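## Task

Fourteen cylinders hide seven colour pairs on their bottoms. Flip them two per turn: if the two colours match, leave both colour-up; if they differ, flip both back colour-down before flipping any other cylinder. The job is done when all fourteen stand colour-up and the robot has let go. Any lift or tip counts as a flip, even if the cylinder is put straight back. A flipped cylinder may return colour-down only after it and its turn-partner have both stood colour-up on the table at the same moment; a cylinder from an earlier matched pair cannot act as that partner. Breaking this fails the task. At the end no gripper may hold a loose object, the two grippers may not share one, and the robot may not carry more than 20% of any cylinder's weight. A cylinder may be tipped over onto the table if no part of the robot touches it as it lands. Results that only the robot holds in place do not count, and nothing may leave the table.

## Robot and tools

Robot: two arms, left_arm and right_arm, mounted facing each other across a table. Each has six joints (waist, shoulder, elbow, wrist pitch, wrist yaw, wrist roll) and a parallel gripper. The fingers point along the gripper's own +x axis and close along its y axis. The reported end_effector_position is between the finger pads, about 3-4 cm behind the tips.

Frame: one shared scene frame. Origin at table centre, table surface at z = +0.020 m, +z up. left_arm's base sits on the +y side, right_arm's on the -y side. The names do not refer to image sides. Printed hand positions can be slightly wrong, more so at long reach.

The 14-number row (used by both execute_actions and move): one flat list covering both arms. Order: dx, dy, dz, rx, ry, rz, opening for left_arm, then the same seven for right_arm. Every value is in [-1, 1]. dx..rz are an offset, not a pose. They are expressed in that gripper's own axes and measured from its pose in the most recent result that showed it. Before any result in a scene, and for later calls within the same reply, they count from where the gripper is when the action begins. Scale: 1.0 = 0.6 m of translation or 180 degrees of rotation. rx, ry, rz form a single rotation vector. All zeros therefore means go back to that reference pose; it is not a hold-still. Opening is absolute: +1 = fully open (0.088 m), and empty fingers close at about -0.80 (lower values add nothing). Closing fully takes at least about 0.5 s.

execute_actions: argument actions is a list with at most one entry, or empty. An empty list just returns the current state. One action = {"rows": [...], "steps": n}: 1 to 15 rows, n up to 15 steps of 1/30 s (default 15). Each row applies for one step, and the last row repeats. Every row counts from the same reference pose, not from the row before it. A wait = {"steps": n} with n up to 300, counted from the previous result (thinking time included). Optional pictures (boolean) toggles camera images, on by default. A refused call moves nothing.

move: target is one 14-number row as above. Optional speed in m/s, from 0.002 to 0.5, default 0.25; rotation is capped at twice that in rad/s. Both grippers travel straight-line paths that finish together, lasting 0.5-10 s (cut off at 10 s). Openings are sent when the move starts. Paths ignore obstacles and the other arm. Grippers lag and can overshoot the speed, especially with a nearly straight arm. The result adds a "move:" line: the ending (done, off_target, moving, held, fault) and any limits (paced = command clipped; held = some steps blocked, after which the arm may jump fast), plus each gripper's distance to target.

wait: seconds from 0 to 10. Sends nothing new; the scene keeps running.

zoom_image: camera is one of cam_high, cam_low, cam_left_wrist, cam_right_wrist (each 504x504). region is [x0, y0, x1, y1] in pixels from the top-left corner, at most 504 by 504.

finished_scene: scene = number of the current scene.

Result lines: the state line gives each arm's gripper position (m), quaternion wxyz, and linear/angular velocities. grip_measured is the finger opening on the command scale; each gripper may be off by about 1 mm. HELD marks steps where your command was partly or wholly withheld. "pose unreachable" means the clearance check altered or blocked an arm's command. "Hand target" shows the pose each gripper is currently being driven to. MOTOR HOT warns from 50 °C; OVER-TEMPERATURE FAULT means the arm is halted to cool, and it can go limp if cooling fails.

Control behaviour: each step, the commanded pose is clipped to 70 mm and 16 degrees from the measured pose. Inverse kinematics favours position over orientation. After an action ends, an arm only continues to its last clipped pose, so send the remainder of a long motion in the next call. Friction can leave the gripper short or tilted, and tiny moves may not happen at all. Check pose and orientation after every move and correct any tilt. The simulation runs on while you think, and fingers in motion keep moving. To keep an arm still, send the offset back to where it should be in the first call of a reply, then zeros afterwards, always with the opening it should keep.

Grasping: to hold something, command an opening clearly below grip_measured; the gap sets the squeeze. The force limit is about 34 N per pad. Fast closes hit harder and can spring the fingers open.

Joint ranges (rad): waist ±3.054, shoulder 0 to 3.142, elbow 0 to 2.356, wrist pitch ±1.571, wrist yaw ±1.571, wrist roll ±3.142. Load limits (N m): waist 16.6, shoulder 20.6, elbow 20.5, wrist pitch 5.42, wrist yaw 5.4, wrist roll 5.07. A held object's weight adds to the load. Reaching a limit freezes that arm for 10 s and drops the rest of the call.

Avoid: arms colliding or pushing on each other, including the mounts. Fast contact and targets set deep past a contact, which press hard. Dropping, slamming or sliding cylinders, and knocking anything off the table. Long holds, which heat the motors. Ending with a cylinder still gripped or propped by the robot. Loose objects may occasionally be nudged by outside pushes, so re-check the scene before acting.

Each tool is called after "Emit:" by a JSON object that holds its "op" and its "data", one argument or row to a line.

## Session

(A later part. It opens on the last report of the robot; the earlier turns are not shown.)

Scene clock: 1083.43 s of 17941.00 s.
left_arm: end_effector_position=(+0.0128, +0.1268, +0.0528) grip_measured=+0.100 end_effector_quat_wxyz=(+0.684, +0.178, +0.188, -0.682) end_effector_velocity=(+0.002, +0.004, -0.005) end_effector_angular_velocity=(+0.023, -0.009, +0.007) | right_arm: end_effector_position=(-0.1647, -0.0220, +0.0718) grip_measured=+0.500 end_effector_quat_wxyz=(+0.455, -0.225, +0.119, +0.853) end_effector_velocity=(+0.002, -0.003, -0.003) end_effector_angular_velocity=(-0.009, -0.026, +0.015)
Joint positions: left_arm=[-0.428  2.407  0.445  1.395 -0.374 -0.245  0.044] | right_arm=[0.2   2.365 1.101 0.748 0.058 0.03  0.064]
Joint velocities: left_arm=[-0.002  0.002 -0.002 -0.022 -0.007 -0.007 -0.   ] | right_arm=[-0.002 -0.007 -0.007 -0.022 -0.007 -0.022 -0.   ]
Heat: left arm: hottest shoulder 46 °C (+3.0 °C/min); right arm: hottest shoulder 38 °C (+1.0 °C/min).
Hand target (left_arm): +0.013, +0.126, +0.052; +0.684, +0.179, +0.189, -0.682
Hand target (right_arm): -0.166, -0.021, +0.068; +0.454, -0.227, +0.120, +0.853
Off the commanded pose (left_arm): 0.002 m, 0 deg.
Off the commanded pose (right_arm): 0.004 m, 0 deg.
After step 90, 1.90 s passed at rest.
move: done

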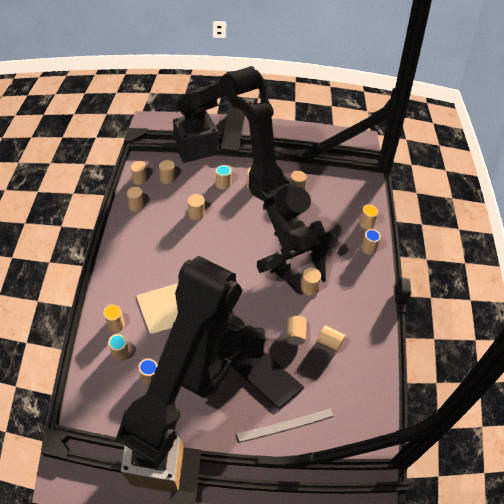

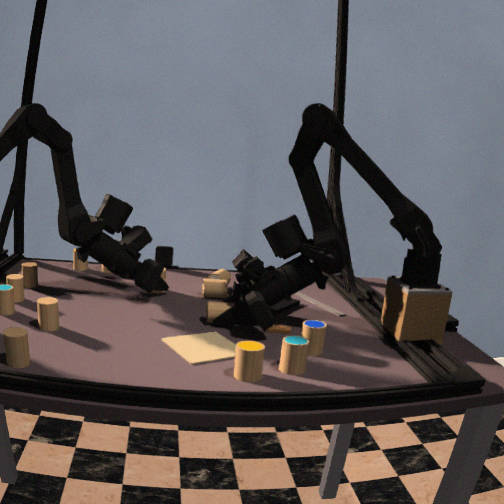

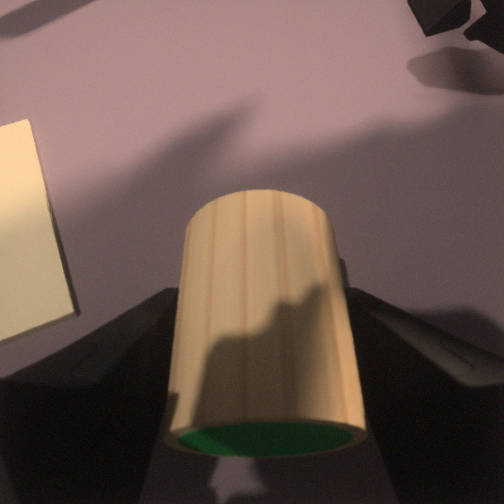

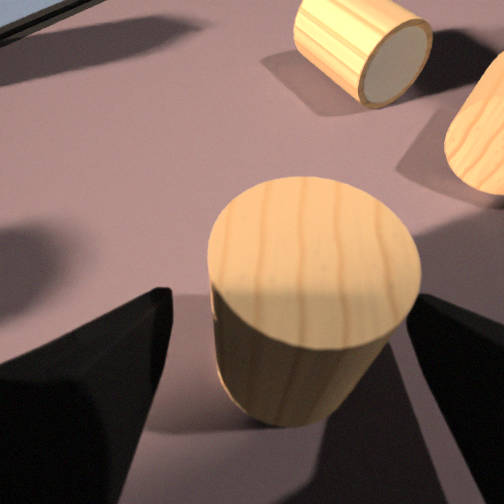

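Emit:
{"op": "execute_actions", "data": {
  "actions": [
    {"rows":[[0,0,0,0,0,0,0,0.003,0,0,0,0,0,0.3],[0,0,0,0,0,0,-0.1,0.003,0,0,0,0,0,0.2],[0,0,0,0,0,0,-0.3,0.003,0,0,0,0,0,0.1],[0,0,0,0,0,0,-0.3,0.003,0,0,0,0,0,0],[0,0,0,0,0,0,-0.3,0.003,0,0,0,0,0,-0.1],[0,0,0,0,0,0,-0.3,0.003,0,0,0,0,0,-0.3]],"steps":13}
  ],
  "pictures": false
}}

Emit:
{"op": "move", "data": {
  "target": [-0.028,0,0.048,0,0,0,-0.3,-0.1,0,0.035,0,0,0,-0.3],
  "speed": 0.2
}}

Emit:
{"op": "move", "data": {
  "target": [-0.097,0.212,0.002,0,0.498,0,-0.3,-0.152,0,-0.126,0,0.497,0,-0.3],
  "speed": 0.35
}}

Scene clock: 1098.53 s of 17941.00 s.
left_arm: end_effector_position=(+0.0132, +0.1268, +0.0528) grip_measured=+0.009 end_effector_quat_wxyz=(+0.684, +0.178, +0.188, -0.682) end_effector_velocity=(-0.001, +0.002, -0.002) end_effector_angular_velocity=(+0.017, -0.010, -0.012) | right_arm: end_effector_position=(-0.1646, -0.0221, +0.0713) grip_measured=+0.002 end_effector_quat_wxyz=(+0.455, -0.226, +0.119, +0.853) end_effector_velocity=(+0.003, +0.001, -0.001) end_effector_angular_velocity=(-0.004, -0.007, +0.003)
Joint positions: left_arm=[-0.428  2.407  0.445  1.395 -0.375 -0.245  0.039] | right_arm=[0.2   2.366 1.102 0.747 0.058 0.03  0.039]
Joint velocities: left_arm=[-0.002 -0.007 -0.002 -0.022  0.007  0.007  0.   ] | right_arm=[-0.007 -0.002 -0.002 -0.007 -0.007 -0.007 -0.   ]
Heat: left arm: hottest shoulder 43 °C (-2.0 °C/min); right arm: hottest shoulder 38 °C (-1.0 °C/min).
Hand target (left_arm): +0.013, +0.127, +0.053; +0.684, +0.178, +0.189, -0.682
Hand target (right_arm): -0.165, -0.021, +0.071; +0.455, -0.225, +0.118, +0.853
Off the commanded pose (left_arm): 0.000 m, 0 deg.
Off the commanded pose (right_arm): 0.002 m, 0 deg.
Steps of this call (steps 1 to 90: nothing new was sent; then 11.67 s passed at rest; steps 91 to 103: all 13 steps of this action). Readings (end_effector_position):
91: left_arm (+0.0130, +0.1268, +0.0527) | right_arm (-0.1646, -0.0220, +0.0714)
92: left_arm (+0.0130, +0.1268, +0.0527) | right_arm (-0.1646, -0.0221, +0.0714)
94: left_arm (+0.0132, +0.1267, +0.0530) | right_arm (-0.1646, -0.0221, +0.0714)
98: left_arm (+0.0132, +0.1268, +0.0528) | right_arm (-0.1646, -0.0221, +0.0713)
103: the state above

Scene clock: 1099.77 s of 17941.00 s.
left_arm: end_effector_position=(+0.0134, +0.1271, +0.0832) grip_measured=+0.009 end_effector_quat_wxyz=(+0.684, +0.181, +0.190, -0.681) end_effector_velocity=(+0.005, +0.001, -0.000) end_effector_angular_velocity=(+0.002, -0.008, +0.025) | right_arm: end_effector_position=(-0.1417, -0.0565, +0.1118) grip_measured=+0.001 end_effector_quat_wxyz=(+0.453, -0.232, +0.121, +0.852) end_effector_velocity=(+0.001, -0.001, -0.002) end_effector_angular_velocity=(-0.019, -0.002, +0.000)
Joint positions: left_arm=[-0.428  2.212  0.403  1.235 -0.375 -0.245  0.039] | right_arm=[0.208 2.134 0.906 0.696 0.062 0.032 0.039]
Joint velocities: left_arm=[ 0.002 -0.002 -0.002 -0.007 -0.022 -0.007 -0.   ] | right_arm=[-0.002 -0.002  0.002 -0.022 -0.007  0.007 -0.   ]
Heat: left arm: hottest shoulder 43 °C (-2.0 °C/min); right arm: hottest shoulder 38 °C (-1.0 °C/min).
Hand target (left_arm): +0.013, +0.127, +0.086; +0.684, +0.178, +0.188, -0.682
Hand target (right_arm): -0.142, -0.057, +0.119; +0.454, -0.226, +0.119, +0.853
Off the commanded pose (left_arm): 0.003 m, 0 deg.
Off the commanded pose (right_arm): 0.007 m, 1 deg.
move: done

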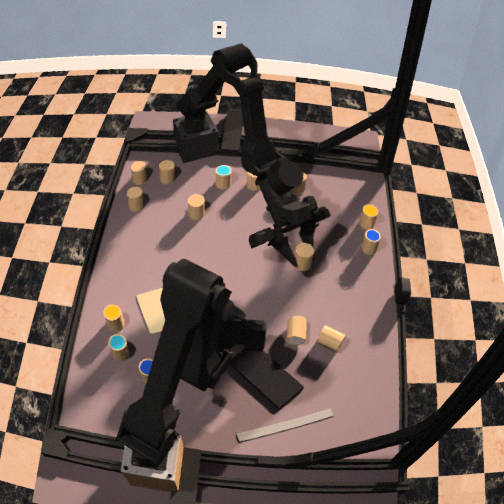

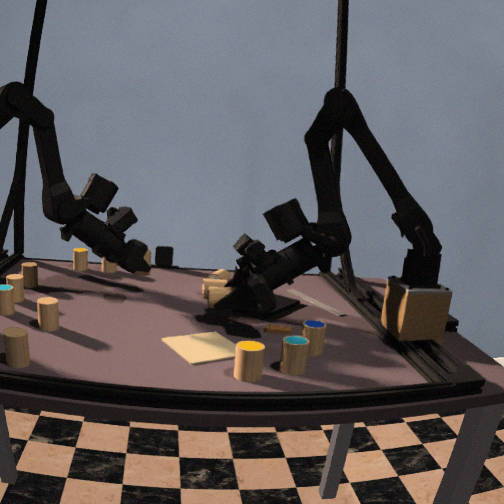

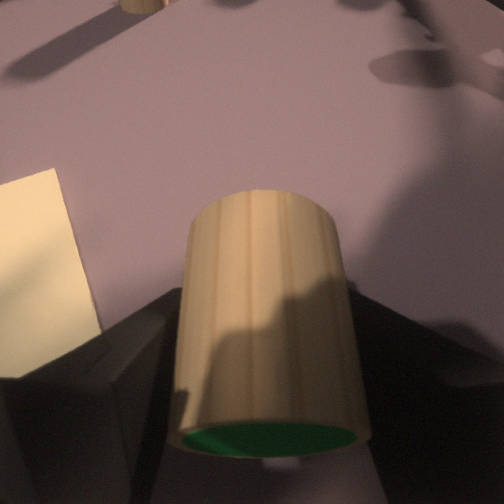

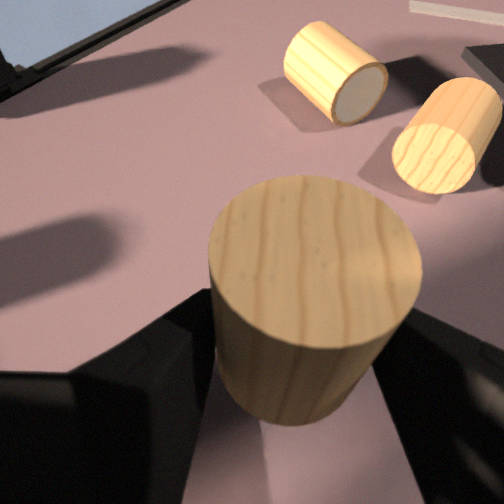

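Scene clock: 1102.47 s of 17941.00 s.
left_arm: end_effector_position=(+0.1408, +0.1790, +0.1136) grip_measured=+0.009 end_effector_quat_wxyz=(+0.356, +0.607, +0.616, -0.353) end_effector_velocity=(+0.002, +0.004, +0.003) end_effector_angular_velocity=(+0.033, -0.020, -0.007) | right_arm: end_effector_position=(-0.0759, -0.1546, +0.0949) grip_measured=+0.000 end_effector_quat_wxyz=(+0.243, -0.762, +0.407, +0.441) end_effector_velocity=(-0.004, +0.002, +0.009) end_effector_angular_velocity=(-0.004, +0.026, -0.007)
Joint positions: left_arm=[ 0.089  2.264  1.45  -1.276 -0.031  0.06   0.039] | right_arm=[ 0.196  2.535  1.99  -1.542 -0.024  0.066  0.039]
Joint velocities: left_arm=[-0.002  0.007  0.012 -0.037 -0.022 -0.007 -0.   ] | right_arm=[-0.002 -0.007  0.027 -0.022 -0.022 -0.007 -0.001]
Heat: left arm: hottest shoulder 43 °C (-2.0 °C/min); right arm: hottest shoulder 39 °C (+0.0 °C/min).
Hand target (left_arm): +0.142, +0.178, +0.113; +0.355, +0.609, +0.616, -0.353
Hand target (right_arm): -0.076, -0.154, +0.092; -0.241, +0.763, -0.409, -0.439
Off the commanded pose (left_arm): 0.002 m, 1 deg.
Off the commanded pose (right_arm): 0.002 m, 1 deg.
move: done

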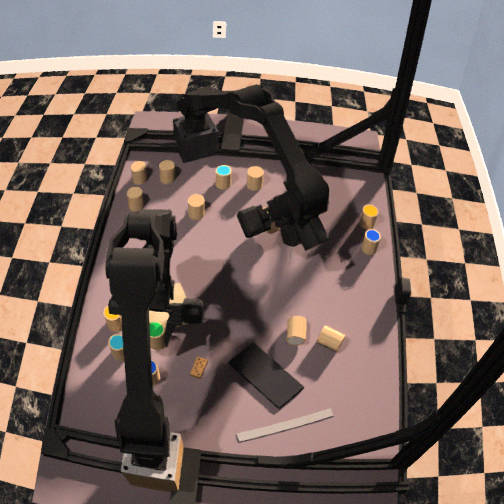

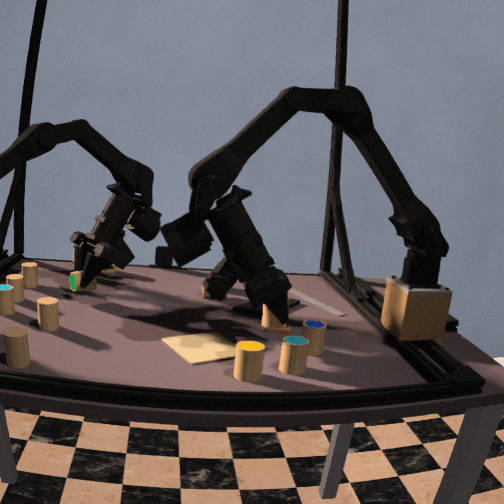

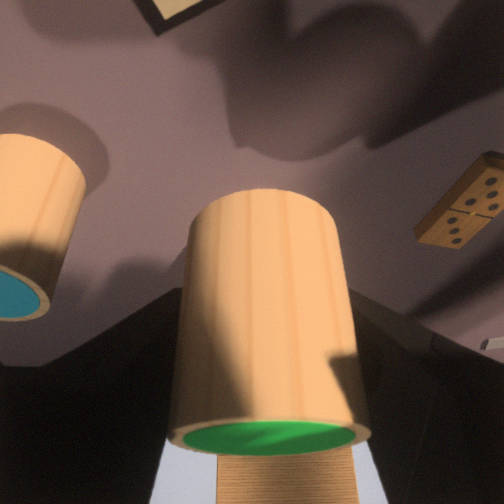

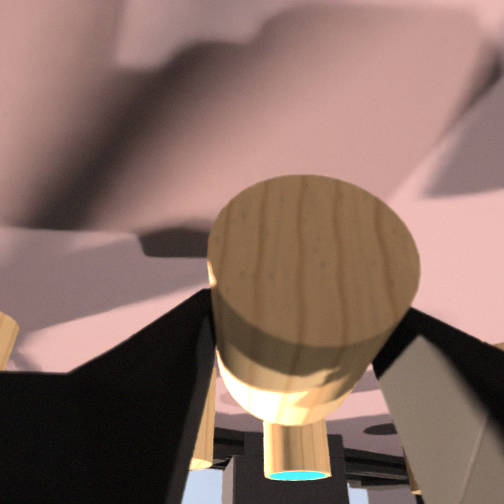

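Emit:
{"op": "move", "data": {
  "target": [0.076,0,0.042,0,0.003,0,-0.3,0.041,0,0.023,0,0.002,0,-0.3],
  "speed": 0.05
}}

Scene clock: 1107.17 s of 17941.00 s.
left_arm: end_effector_position=(+0.1409, +0.1776, +0.0680) grip_measured=+0.009 end_effector_quat_wxyz=(+0.356, +0.608, +0.616, -0.353) end_effector_velocity=(+0.000, +0.004, +0.001) end_effector_angular_velocity=(+0.013, -0.016, +0.013) | right_arm: end_effector_position=(-0.0782, -0.1517, +0.0748) grip_measured=-0.001 end_effector_quat_wxyz=(+0.245, -0.759, +0.405, +0.447) end_effector_velocity=(-0.001, -0.001, -0.001) end_effector_angular_velocity=(-0.004, +0.009, +0.005)
Joint positions: left_arm=[ 0.089  2.372  1.429 -1.147 -0.031  0.061  0.039] | right_arm=[ 0.196  2.567  1.974 -1.479 -0.024  0.065  0.039]
Joint velocities: left_arm=[-0.002 -0.002 -0.007 -0.007 -0.007 -0.022  0.   ] | right_arm=[ 0.002 -0.002 -0.007  0.007 -0.007 -0.007 -0.   ]
Heat: left arm: hottest shoulder 43 °C (-3.0 °C/min); right arm: hottest shoulder 39 °C (+0.0 °C/min).
Hand target (left_arm): +0.141, +0.180, +0.061; +0.353, +0.609, +0.618, -0.350
Hand target (right_arm): -0.075, -0.155, +0.067; -0.241, +0.764, -0.407, -0.439
Off the commanded pose (left_arm): 0.007 m, 1 deg.
Off the commanded pose (right_arm): 0.009 m, 1 deg.
move: off_target (right_arm)

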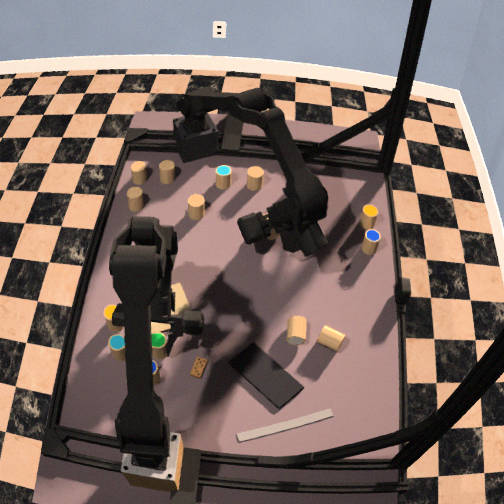

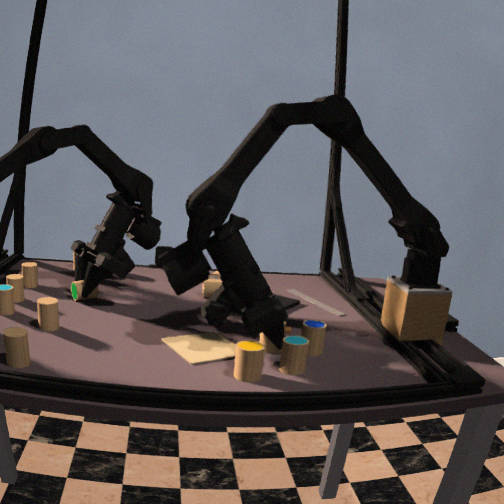

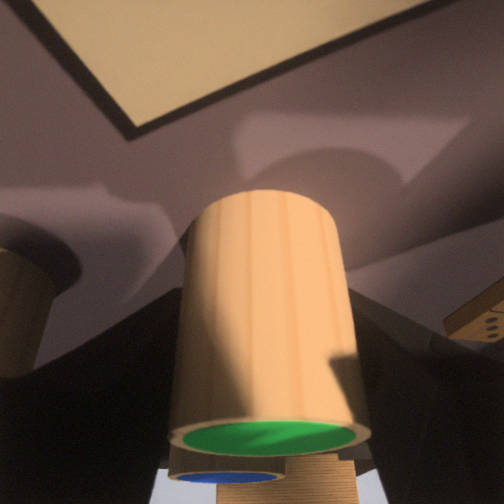

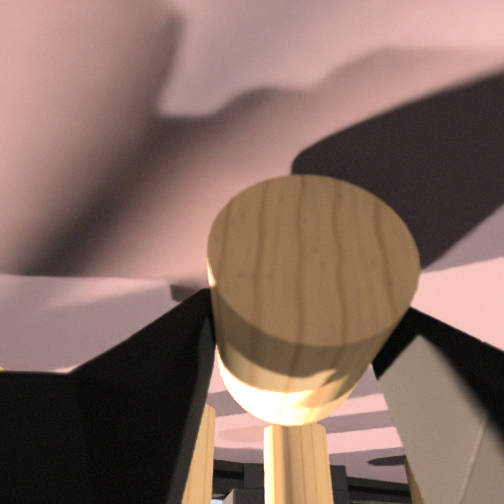

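Emit:
{"op": "execute_actions", "data": {
  "actions": [
    {"rows":[[0,0,0,0,0,0,0.45,0,0,0,0,0,0,0.5]],"steps":10}
  ],
  "pictures": false
}}

Emit:
{"op": "move", "data": {
  "target": [-0.248,0,0.257,0,-0.497,0,0.45,0.054,0,-0.018,0,-0.492,0,0.5],
  "speed": 0.35
}}

Scene clock: 1113.03 s of 17941.00 s.
left_arm: end_effector_position=(+0.1410, +0.1771, +0.0675) grip_measured=+0.431 end_effector_quat_wxyz=(+0.357, +0.608, +0.615, -0.354) end_effector_velocity=(-0.002, +0.007, +0.004) end_effector_angular_velocity=(+0.036, +0.013, -0.005) | right_arm: end_effector_position=(-0.0782, -0.1517, +0.0742) grip_measured=+0.481 end_effector_quat_wxyz=(+0.245, -0.759, +0.405, +0.447) end_effector_velocity=(-0.002, +0.002, +0.000) end_effector_angular_velocity=(-0.000, +0.021, +0.013)
Joint positions: left_arm=[ 0.089  2.373  1.428 -1.144 -0.032  0.06   0.06 ] | right_arm=[ 0.196  2.568  1.974 -1.477 -0.024  0.066  0.063]
Joint velocities: left_arm=[-0.002 -0.002 -0.002 -0.037  0.007  0.007  0.01 ] | right_arm=[-0.002 -0.002  0.002  0.007 -0.007 -0.022  0.008]
Heat: left arm: hottest shoulder 42 °C (-5.1 °C/min); right arm: hottest shoulder 39 °C (+0.0 °C/min).
Hand target (left_arm): +0.141, +0.177, +0.068; +0.356, +0.608, +0.616, -0.353
Hand target (right_arm): -0.078, -0.152, +0.075; -0.245, +0.759, -0.405, -0.447
Off the commanded pose (left_arm): 0.001 m, 0 deg.
Off the commanded pose (right_arm): 0.001 m, 0 deg.
Steps of this call (steps 1 to 166: nothing new was sent; steps 167 to 176: all 10 steps of this action). Readings (end_effector_position):
167: left_arm (+0.1409, +0.1776, +0.0678) | right_arm (-0.0781, -0.1518, +0.0743)
168: left_arm (+0.1409, +0.1776, +0.0678) | right_arm (-0.0782, -0.1517, +0.0742)
170: left_arm (+0.1410, +0.1771, +0.0674) | right_arm (-0.0782, -0.1517, +0.0742)
174: left_arm (+0.1410, +0.1771, +0.0675) | right_arm (-0.0782, -0.1517, +0.0742)
176: the state above

Scene clock: 1116.13 s of 17941.00 s.
left_arm: end_effector_position=(+0.1439, -0.0320, +0.1246) grip_measured=+0.450 end_effector_quat_wxyz=(+0.687, +0.181, +0.183, -0.680) end_effector_velocity=(-0.000, +0.002, -0.003) end_effector_angular_velocity=(+0.013, -0.009, +0.000) | right_arm: end_effector_position=(-0.0656, -0.1701, +0.0554) grip_measured=+0.500 end_effector_quat_wxyz=(+0.453, -0.225, +0.119, +0.854) end_effector_velocity=(-0.001, -0.003, -0.003) end_effector_angular_velocity=(-0.009, -0.002, +0.020)
Joint positions: left_arm=[0.089 2.221 0.971 0.728 0.061 0.034 0.061] | right_arm=[0.252 2.256 0.346 1.392 0.099 0.056 0.064]
Joint velocities: left_arm=[-0.002  0.002 -0.002 -0.007 -0.007  0.007  0.   ] | right_arm=[-0.002  0.012 -0.002  0.007 -0.022 -0.007 -0.   ]
Heat: left arm: hottest shoulder 43 °C (-5.1 °C/min); right arm: hottest shoulder 39 °C (+0.0 °C/min).
Hand target (left_arm): +0.143, -0.031, +0.121; +0.685, +0.182, +0.187, -0.680
Hand target (right_arm): -0.064, -0.173, +0.052; +0.453, -0.231, +0.120, +0.853
Off the commanded pose (left_arm): 0.004 m, 0 deg.
Off the commanded pose (right_arm): 0.005 m, 1 deg.
move: done

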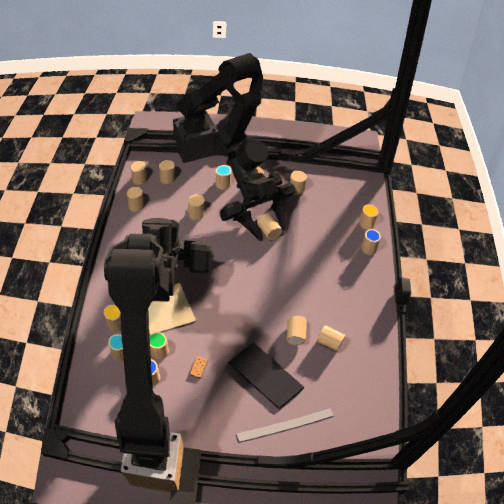

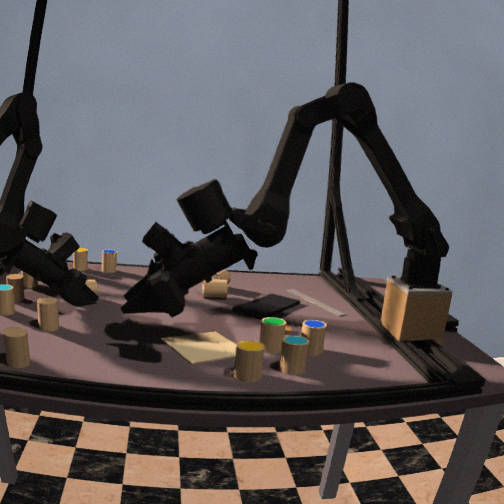

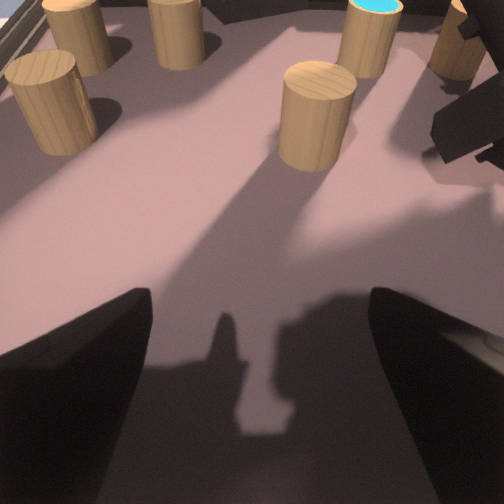

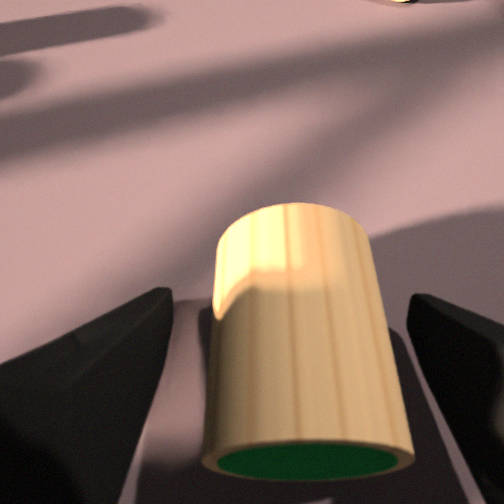

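Emit:
{"op": "execute_actions", "data": {
  "actions": [
    {"rows":[[0,0,0,0,0,0,0.45,0,0,-0.01,0,0,0,0.5],[0,0,0,0,0,0,0.45,0,0,-0.01,0,0,0,0.5],[0,0,0,0,0,0,0.45,0,0,-0.01,0,0,0,0.4],[0,0,0,0,0,0,0.45,0,0,-0.01,0,0,0,0.3],[0,0,0,0,0,0,0.45,0,0,-0.01,0,0,0,0.2],[0,0,0,0,0,0,0.45,0,0,-0.01,0,0,0,0.1],[0,0,0,0,0,0,0.45,0,0,-0.01,0,0,0,0],[0,0,0,0,0,0,0.45,0,0,-0.01,0,0,0,-0.1],[0,0,0,0,0,0,0.45,0,0,-0.01,0,0,0,-0.3]],"steps":15}
  ],
  "pictures": false
}}

Emit:
{"op": "move", "data": {
  "target": [0,0,0,0,0,0,0.45,-0.196,-0.05,0.018,0,0.503,0,-0.3],
  "speed": 0.35
}}

Emit:
{"op": "move", "data": {
  "target": [0,0,0,0,0,0,0.45,0.05,0,0.029,0,0,0,-0.3],
  "speed": 0.15
}}

Scene clock: 1139.47 s of 17941.00 s.
left_arm: end_effector_position=(+0.1439, -0.0319, +0.1242) grip_measured=+0.450 end_effector_quat_wxyz=(+0.687, +0.181, +0.184, -0.680) end_effector_velocity=(+0.002, -0.000, +0.000) end_effector_angular_velocity=(+0.003, +0.008, +0.028) | right_arm: end_effector_position=(-0.0653, -0.1703, +0.0536) grip_measured=-0.002 end_effector_quat_wxyz=(+0.454, -0.221, +0.117, +0.855) end_effector_velocity=(+0.000, +0.003, +0.003) end_effector_angular_velocity=(+0.015, -0.000, -0.005)
Joint positions: left_arm=[0.089 2.222 0.971 0.728 0.061 0.034 0.061] | right_arm=[0.252 2.283 0.346 1.43  0.099 0.055 0.039]
Joint velocities: left_arm=[-0.002 -0.002  0.002 -0.007 -0.022 -0.022 -0.   ] | right_arm=[-0.002 -0.002  0.002  0.007  0.007 -0.007 -0.   ]
Heat: left arm: hottest shoulder 43 °C (-3.0 °C/min); right arm: hottest shoulder 36 °C (-2.0 °C/min).
Hand target (left_arm): +0.144, -0.032, +0.124; +0.687, +0.181, +0.184, -0.680
Hand target (right_arm): -0.064, -0.172, +0.050; +0.453, -0.225, +0.119, +0.854
Off the commanded pose (left_arm): 0.000 m, 0 deg.
Off the commanded pose (right_arm): 0.004 m, 1 deg.
Steps of this call (steps 1 to 90: nothing new was sent; then 19.83 s passed at rest; steps 91 to 105: all 15 steps of this action). Readings (end_effector_position):
91: left_arm (+0.1439, -0.0319, +0.1242) | right_arm (-0.0658, -0.1699, +0.0556)
92: left_arm (+0.1439, -0.0319, +0.1242) | right_arm (-0.0659, -0.1698, +0.0556)
94: left_arm (+0.1439, -0.0319, +0.1242) | right_arm (-0.0654, -0.1702, +0.0543)
98: left_arm (+0.1439, -0.0319, +0.1242) | right_arm (-0.0653, -0.1704, +0.0535)
105: the state above

Scene clock: 1142.40 s of 17941.00 s.
left_arm: end_effector_position=(+0.1439, -0.0319, +0.1242) grip_measured=+0.450 end_effector_quat_wxyz=(+0.687, +0.181, +0.184, -0.680) end_effector_velocity=(-0.000, +0.003, -0.003) end_effector_angular_velocity=(+0.012, +0.004, +0.008) | right_arm: end_effector_position=(+0.0137, -0.2366, +0.1209) grip_measured=-0.002 end_effector_quat_wxyz=(+0.242, -0.759, +0.408, +0.445) end_effector_velocity=(-0.000, -0.001, +0.003) end_effector_angular_velocity=(-0.016, +0.002, +0.000)
Joint positions: left_arm=[0.089 2.222 0.971 0.728 0.061 0.034 0.061] | right_arm=[ 0.127  2.052  1.261 -1.287  0.003  0.003  0.039]
Joint velocities: left_arm=[-0.002 -0.002 -0.007 -0.007 -0.007 -0.007 -0.   ] | right_arm=[-0.002  0.002  0.012 -0.022 -0.007 -0.007 -0.   ]
Heat: left arm: hottest shoulder 43 °C (-3.0 °C/min); right arm: hottest shoulder 36 °C (-2.0 °C/min).
Hand target (left_arm): +0.144, -0.032, +0.124; +0.687, +0.181, +0.184, -0.680
Hand target (right_arm): +0.014, -0.235, +0.120; -0.241, +0.761, -0.408, -0.443
Off the commanded pose (left_arm): 0.000 m, 0 deg.
Off the commanded pose (right_arm): 0.003 m, 1 deg.
move: done

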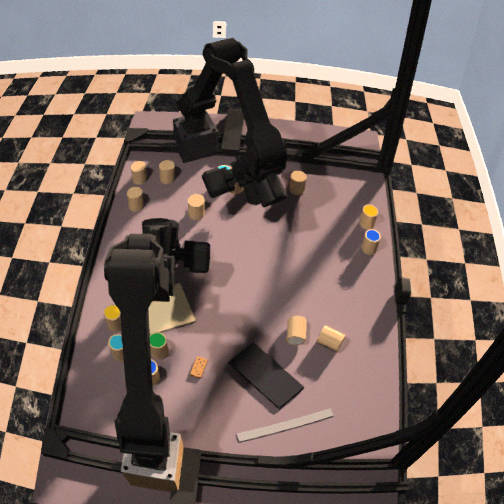

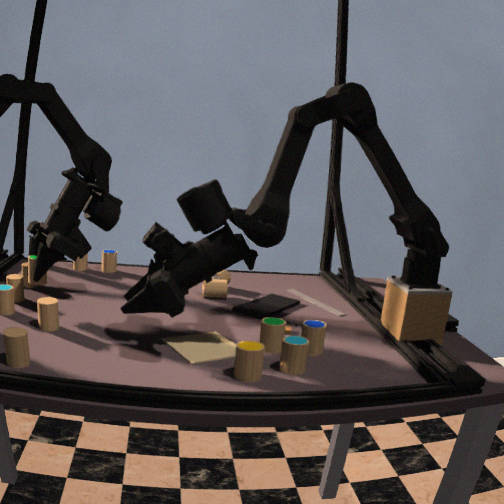

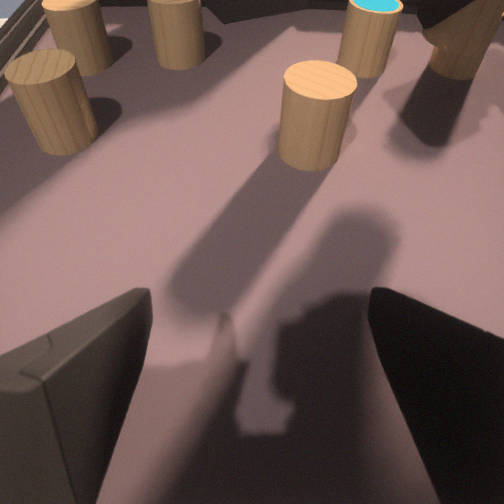

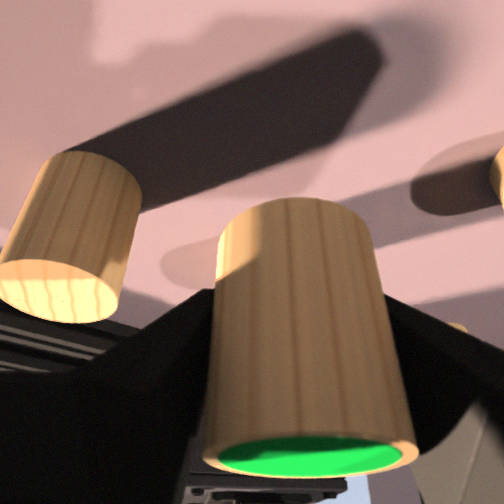

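Scene clock: 1143.17 s of 17941.00 s.
left_arm: end_effector_position=(+0.1439, -0.0319, +0.1242) grip_measured=+0.450 end_effector_quat_wxyz=(+0.687, +0.181, +0.184, -0.680) end_effector_velocity=(-0.000, +0.000, -0.002) end_effector_angular_velocity=(+0.008, +0.003, +0.008) | right_arm: end_effector_position=(+0.0118, -0.2337, +0.0894) grip_measured=-0.002 end_effector_quat_wxyz=(+0.245, -0.756, +0.406, +0.451) end_effector_velocity=(+0.001, -0.005, +0.003) end_effector_angular_velocity=(-0.020, -0.010, -0.007)
Joint positions: left_arm=[0.089 2.222 0.971 0.728 0.061 0.034 0.061] | right_arm=[ 0.127  2.119  1.225 -1.17   0.003  0.003  0.039]
Joint velocities: left_arm=[-0.002  0.002  0.002 -0.007 -0.007 -0.007 -0.   ] | right_arm=[ 0.002 -0.002 -0.002 -0.022 -0.007  0.007 -0.   ]
Heat: left arm: hottest shoulder 43 °C (-3.0 °C/min); right arm: hottest shoulder 36 °C (-2.0 °C/min).
Hand target (left_arm): +0.144, -0.032, +0.124; +0.687, +0.181, +0.184, -0.680
Hand target (right_arm): +0.014, -0.236, +0.086; -0.242, +0.760, -0.408, -0.445
Off the commanded pose (left_arm): 0.000 m, 0 deg.
Off the commanded pose (right_arm): 0.004 m, 1 deg.
move: done

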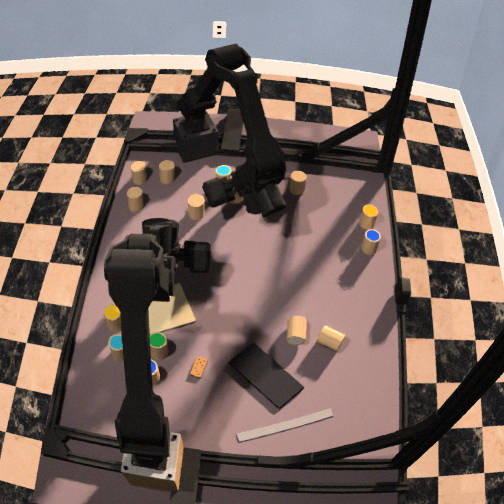

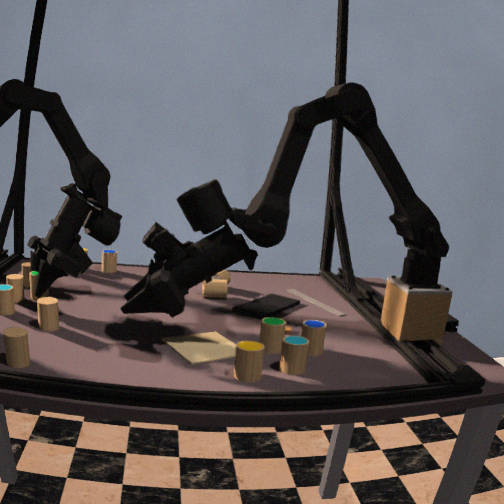

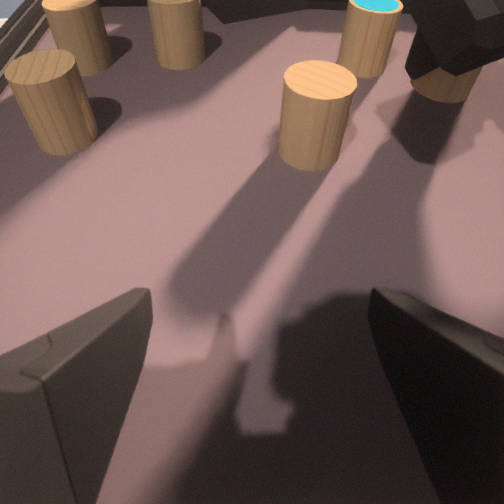

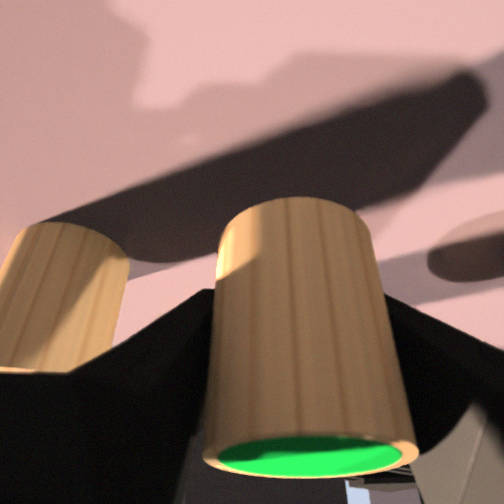

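Emit:
{"op": "move", "data": {
  "target": [0,-0.057,0,0,0,0,0.45,0.048,0,0.027,0,0.007,0,-0.3],
  "speed": 0.04
}}

Scene clock: 1149.30 s of 17941.00 s.
left_arm: end_effector_position=(+0.1098, -0.0329, +0.1239) grip_measured=+0.450 end_effector_quat_wxyz=(+0.686, +0.182, +0.184, -0.680) end_effector_velocity=(-0.000, -0.000, +0.002) end_effector_angular_velocity=(-0.008, +0.015, +0.015) | right_arm: end_effector_position=(+0.0101, -0.2311, +0.0646) grip_measured=-0.002 end_effector_quat_wxyz=(+0.244, -0.758, +0.407, +0.448) end_effector_velocity=(-0.000, -0.005, +0.001) end_effector_angular_velocity=(-0.019, +0.006, -0.019)
Joint positions: left_arm=[-0.001  2.222  0.971  0.728 -0.016 -0.01   0.061] | right_arm=[ 0.127  2.194  1.225 -1.102  0.003  0.003  0.039]
Joint velocities: left_arm=[-0.002 -0.002 -0.002  0.007 -0.007 -0.022 -0.   ] | right_arm=[-0.002 -0.002 -0.007 -0.007 -0.022  0.007 -0.   ]
Heat: left arm: hottest shoulder 43 °C (-1.0 °C/min); right arm: hottest shoulder 36 °C (-2.0 °C/min).
Hand target (left_arm): +0.109, -0.032, +0.124; +0.686, +0.181, +0.184, -0.680
Hand target (right_arm): +0.012, -0.233, +0.057; -0.240, +0.761, -0.409, -0.443
Off the commanded pose (left_arm): 0.001 m, 0 deg.
Off the commanded pose (right_arm): 0.009 m, 1 deg.
move: off_target (right_arm)

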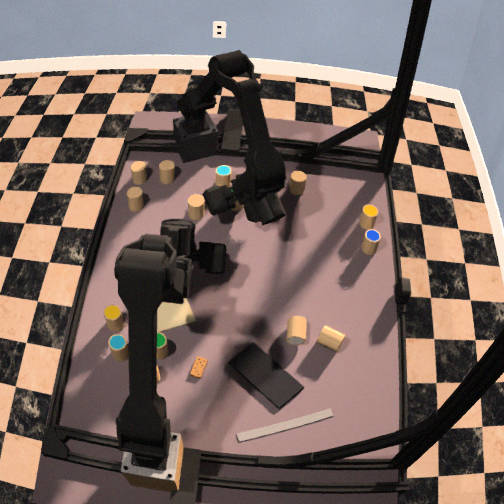

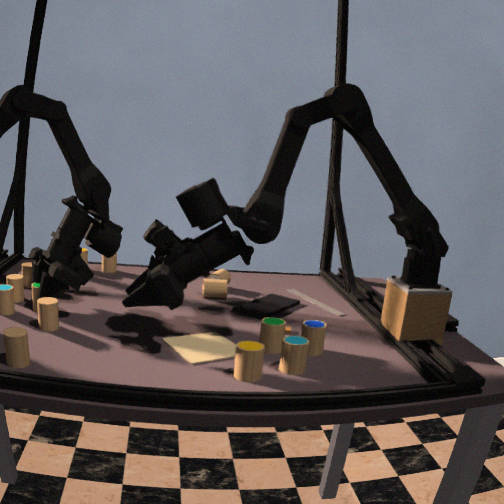

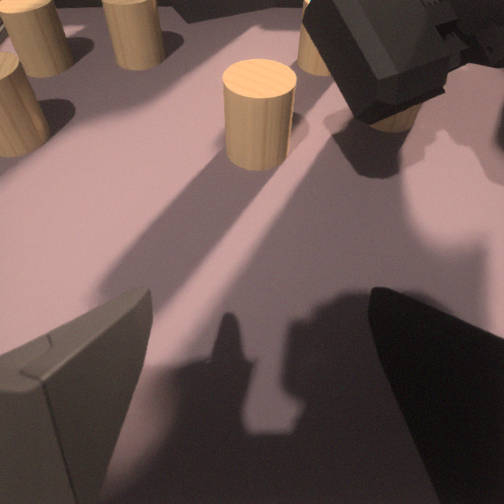

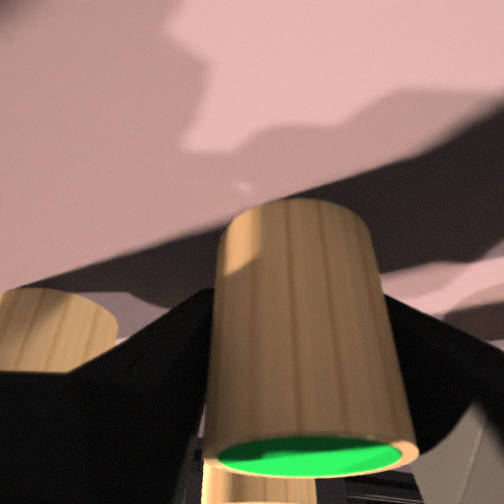

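Emit:
{"op": "execute_actions", "data": {
  "actions": [
    {"rows":[[0,0,0,0,0,0,0.45,0,0,0,0,0,0,0.3]],"steps":10}
  ],
  "pictures": false
}}

Emit:
{"op": "move", "data": {
  "target": [0,0,0,0,0,0,0.45,-0.123,0,-0.07,0,0,0,0.3],
  "speed": 0.2
}}

Emit:
{"op": "move", "data": {
  "target": [0.147,-0.002,0.058,0,0,0,0.45,0.009,0.214,-0.016,-0.269,0,-0.156,0.5],
  "speed": 0.3
}}

Scene clock: 1157.47 s of 17941.00 s.
left_arm: end_effector_position=(+0.1098, -0.0327, +0.1237) grip_measured=+0.450 end_effector_quat_wxyz=(+0.686, +0.182, +0.184, -0.680) end_effector_velocity=(-0.000, +0.003, -0.006) end_effector_angular_velocity=(+0.027, +0.002, +0.008) | right_arm: end_effector_position=(+0.0100, -0.2309, +0.0640) grip_measured=+0.285 end_effector_quat_wxyz=(+0.244, -0.757, +0.407, +0.449) end_effector_velocity=(+0.001, -0.004, +0.004) end_effector_angular_velocity=(-0.016, -0.007, -0.007)
Joint positions: left_arm=[-0.001  2.222  0.97   0.729 -0.016 -0.011  0.061] | right_arm=[ 0.127  2.195  1.225 -1.099  0.002  0.003  0.053]
Joint velocities: left_arm=[-0.002  0.002 -0.002 -0.022 -0.007 -0.007 -0.   ] | right_arm=[ 0.002 -0.007 -0.002 -0.022 -0.007  0.007  0.008]
Heat: left arm: hottest shoulder 44 °C (+1.0 °C/min); right arm: hottest shoulder 35 °C (-3.0 °C/min).
Hand target (left_arm): +0.110, -0.033, +0.124; +0.686, +0.182, +0.184, -0.680
Hand target (right_arm): +0.010, -0.231, +0.065; -0.244, +0.758, -0.407, -0.448
Off the commanded pose (left_arm): 0.000 m, 0 deg.
Off the commanded pose (right_arm): 0.001 m, 0 deg.
Steps of this call (steps 1 to 235: nothing new was sent; steps 236 to 245: all 10 steps of this action). Readings (end_effector_position):
236: left_arm (+0.1098, -0.0327, +0.1237) | right_arm (+0.0102, -0.2312, +0.0643)
237: left_arm (+0.1098, -0.0327, +0.1237) | right_arm (+0.0103, -0.2313, +0.0643)
239: left_arm (+0.1098, -0.0327, +0.1237) | right_arm (+0.0097, -0.2305, +0.0638)
243: left_arm (+0.1098, -0.0327, +0.1237) | right_arm (+0.0100, -0.2309, +0.0640)
245: the state above

Scene clock: 1158.60 s of 17941.00 s.
left_arm: end_effector_position=(+0.1098, -0.0327, +0.1237) grip_measured=+0.450 end_effector_quat_wxyz=(+0.686, +0.182, +0.184, -0.680) end_effector_velocity=(-0.005, +0.000, -0.002) end_effector_angular_velocity=(+0.007, +0.010, -0.010) | right_arm: end_effector_position=(+0.0127, -0.2350, +0.1444) grip_measured=+0.300 end_effector_quat_wxyz=(+0.239, -0.762, +0.410, +0.441) end_effector_velocity=(-0.003, -0.003, +0.002) end_effector_angular_velocity=(-0.011, +0.012, -0.015)
Joint positions: left_arm=[-0.001  2.222  0.97   0.729 -0.016 -0.011  0.061] | right_arm=[ 0.127  2.025  1.32  -1.385  0.002  0.003  0.054]
Joint velocities: left_arm=[-0.007  0.002  0.002 -0.007  0.007 -0.007 -0.   ] | right_arm=[ 0.002 -0.002  0.002 -0.007 -0.022  0.007 -0.   ]
Heat: left arm: hottest shoulder 44 °C (+1.0 °C/min); right arm: hottest shoulder 35 °C (-3.0 °C/min).
Hand target (left_arm): +0.110, -0.033, +0.124; +0.686, +0.182, +0.184, -0.680
Hand target (right_arm): +0.010, -0.233, +0.149; -0.243, +0.757, -0.407, -0.449
Off the commanded pose (left_arm): 0.000 m, 0 deg.
Off the commanded pose (right_arm): 0.006 m, 1 deg.
move: done

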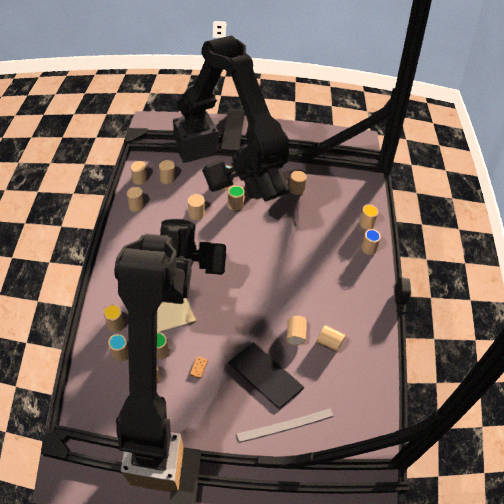

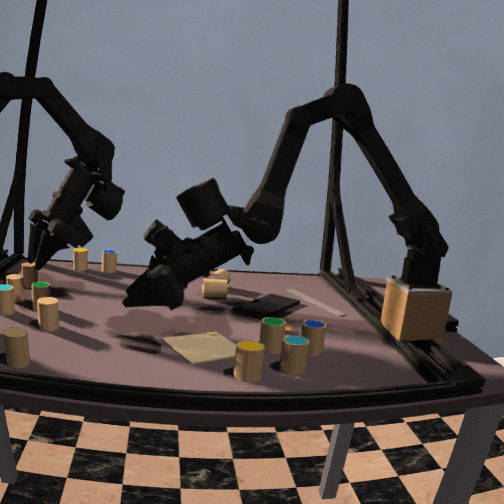

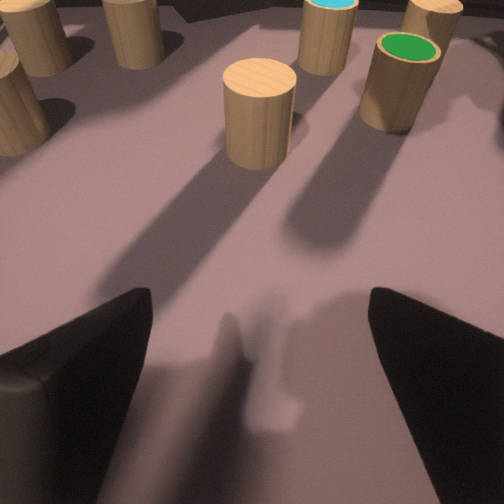

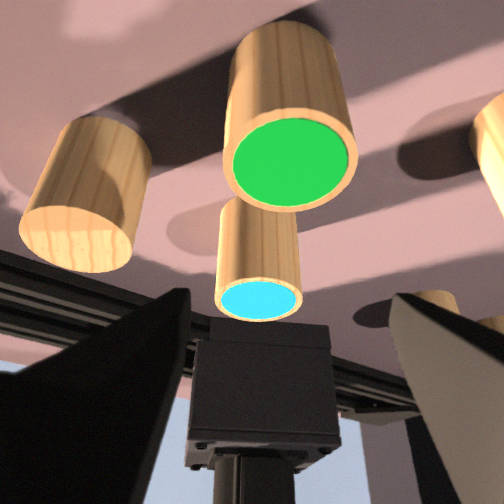

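Scene clock: 1160.63 s of 17941.00 s.
left_arm: end_effector_position=(+0.1089, -0.1238, +0.1105) grip_measured=+0.450 end_effector_quat_wxyz=(+0.686, +0.182, +0.185, -0.680) end_effector_velocity=(-0.000, -0.000, -0.000) end_effector_angular_velocity=(+0.012, +0.003, +0.008) | right_arm: end_effector_position=(-0.0850, -0.3178, +0.1454) grip_measured=+0.500 end_effector_quat_wxyz=(+0.004, -0.865, +0.008, +0.501) end_effector_velocity=(+0.000, +0.000, +0.002) end_effector_angular_velocity=(+0.001, -0.005, +0.012)
Joint positions: left_arm=[-0.001  2.478  1.445  0.507 -0.016 -0.011  0.061] | right_arm=[ 0.719  2.05   1.366 -1.377  0.184 -0.331  0.064]
Joint velocities: left_arm=[-0.002 -0.002  0.007 -0.022 -0.007 -0.007 -0.   ] | right_arm=[ 0.002 -0.002  0.002 -0.007  0.007 -0.007 -0.   ]
Heat: left arm: hottest shoulder 44 °C (+1.0 °C/min); right arm: hottest shoulder 36 °C (-3.0 °C/min).
Hand target (left_arm): +0.110, -0.126, +0.109; +0.686, +0.182, +0.184, -0.680
Hand target (right_arm): -0.088, -0.317, +0.144; -0.003, +0.866, -0.005, -0.501
Off the commanded pose (left_arm): 0.003 m, 0 deg.
Off the commanded pose (right_arm): 0.005 m, 1 deg.
move: done

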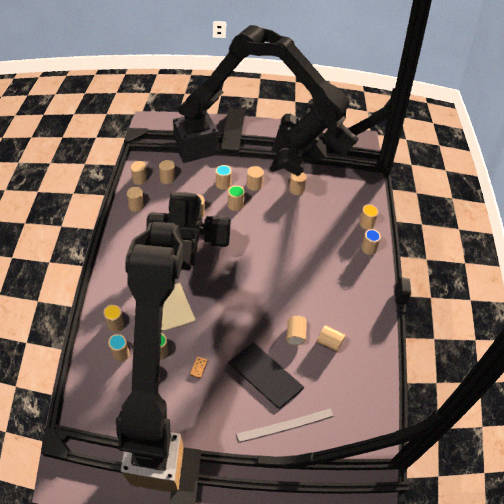

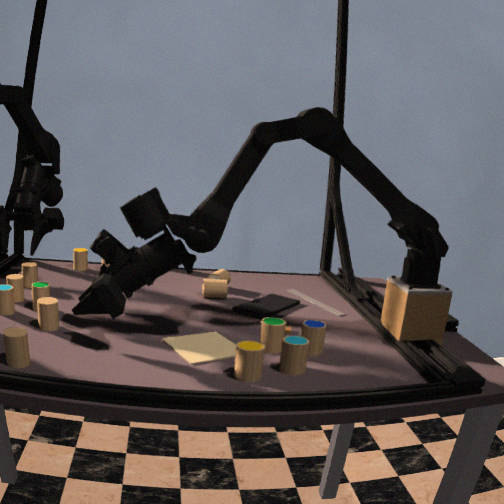

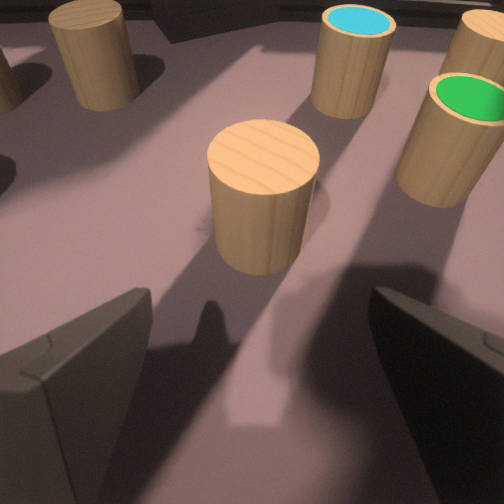

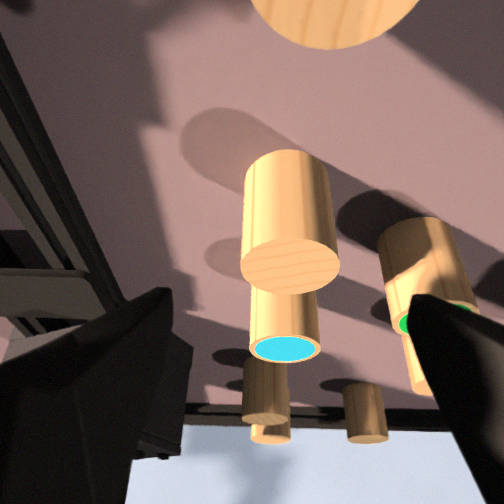

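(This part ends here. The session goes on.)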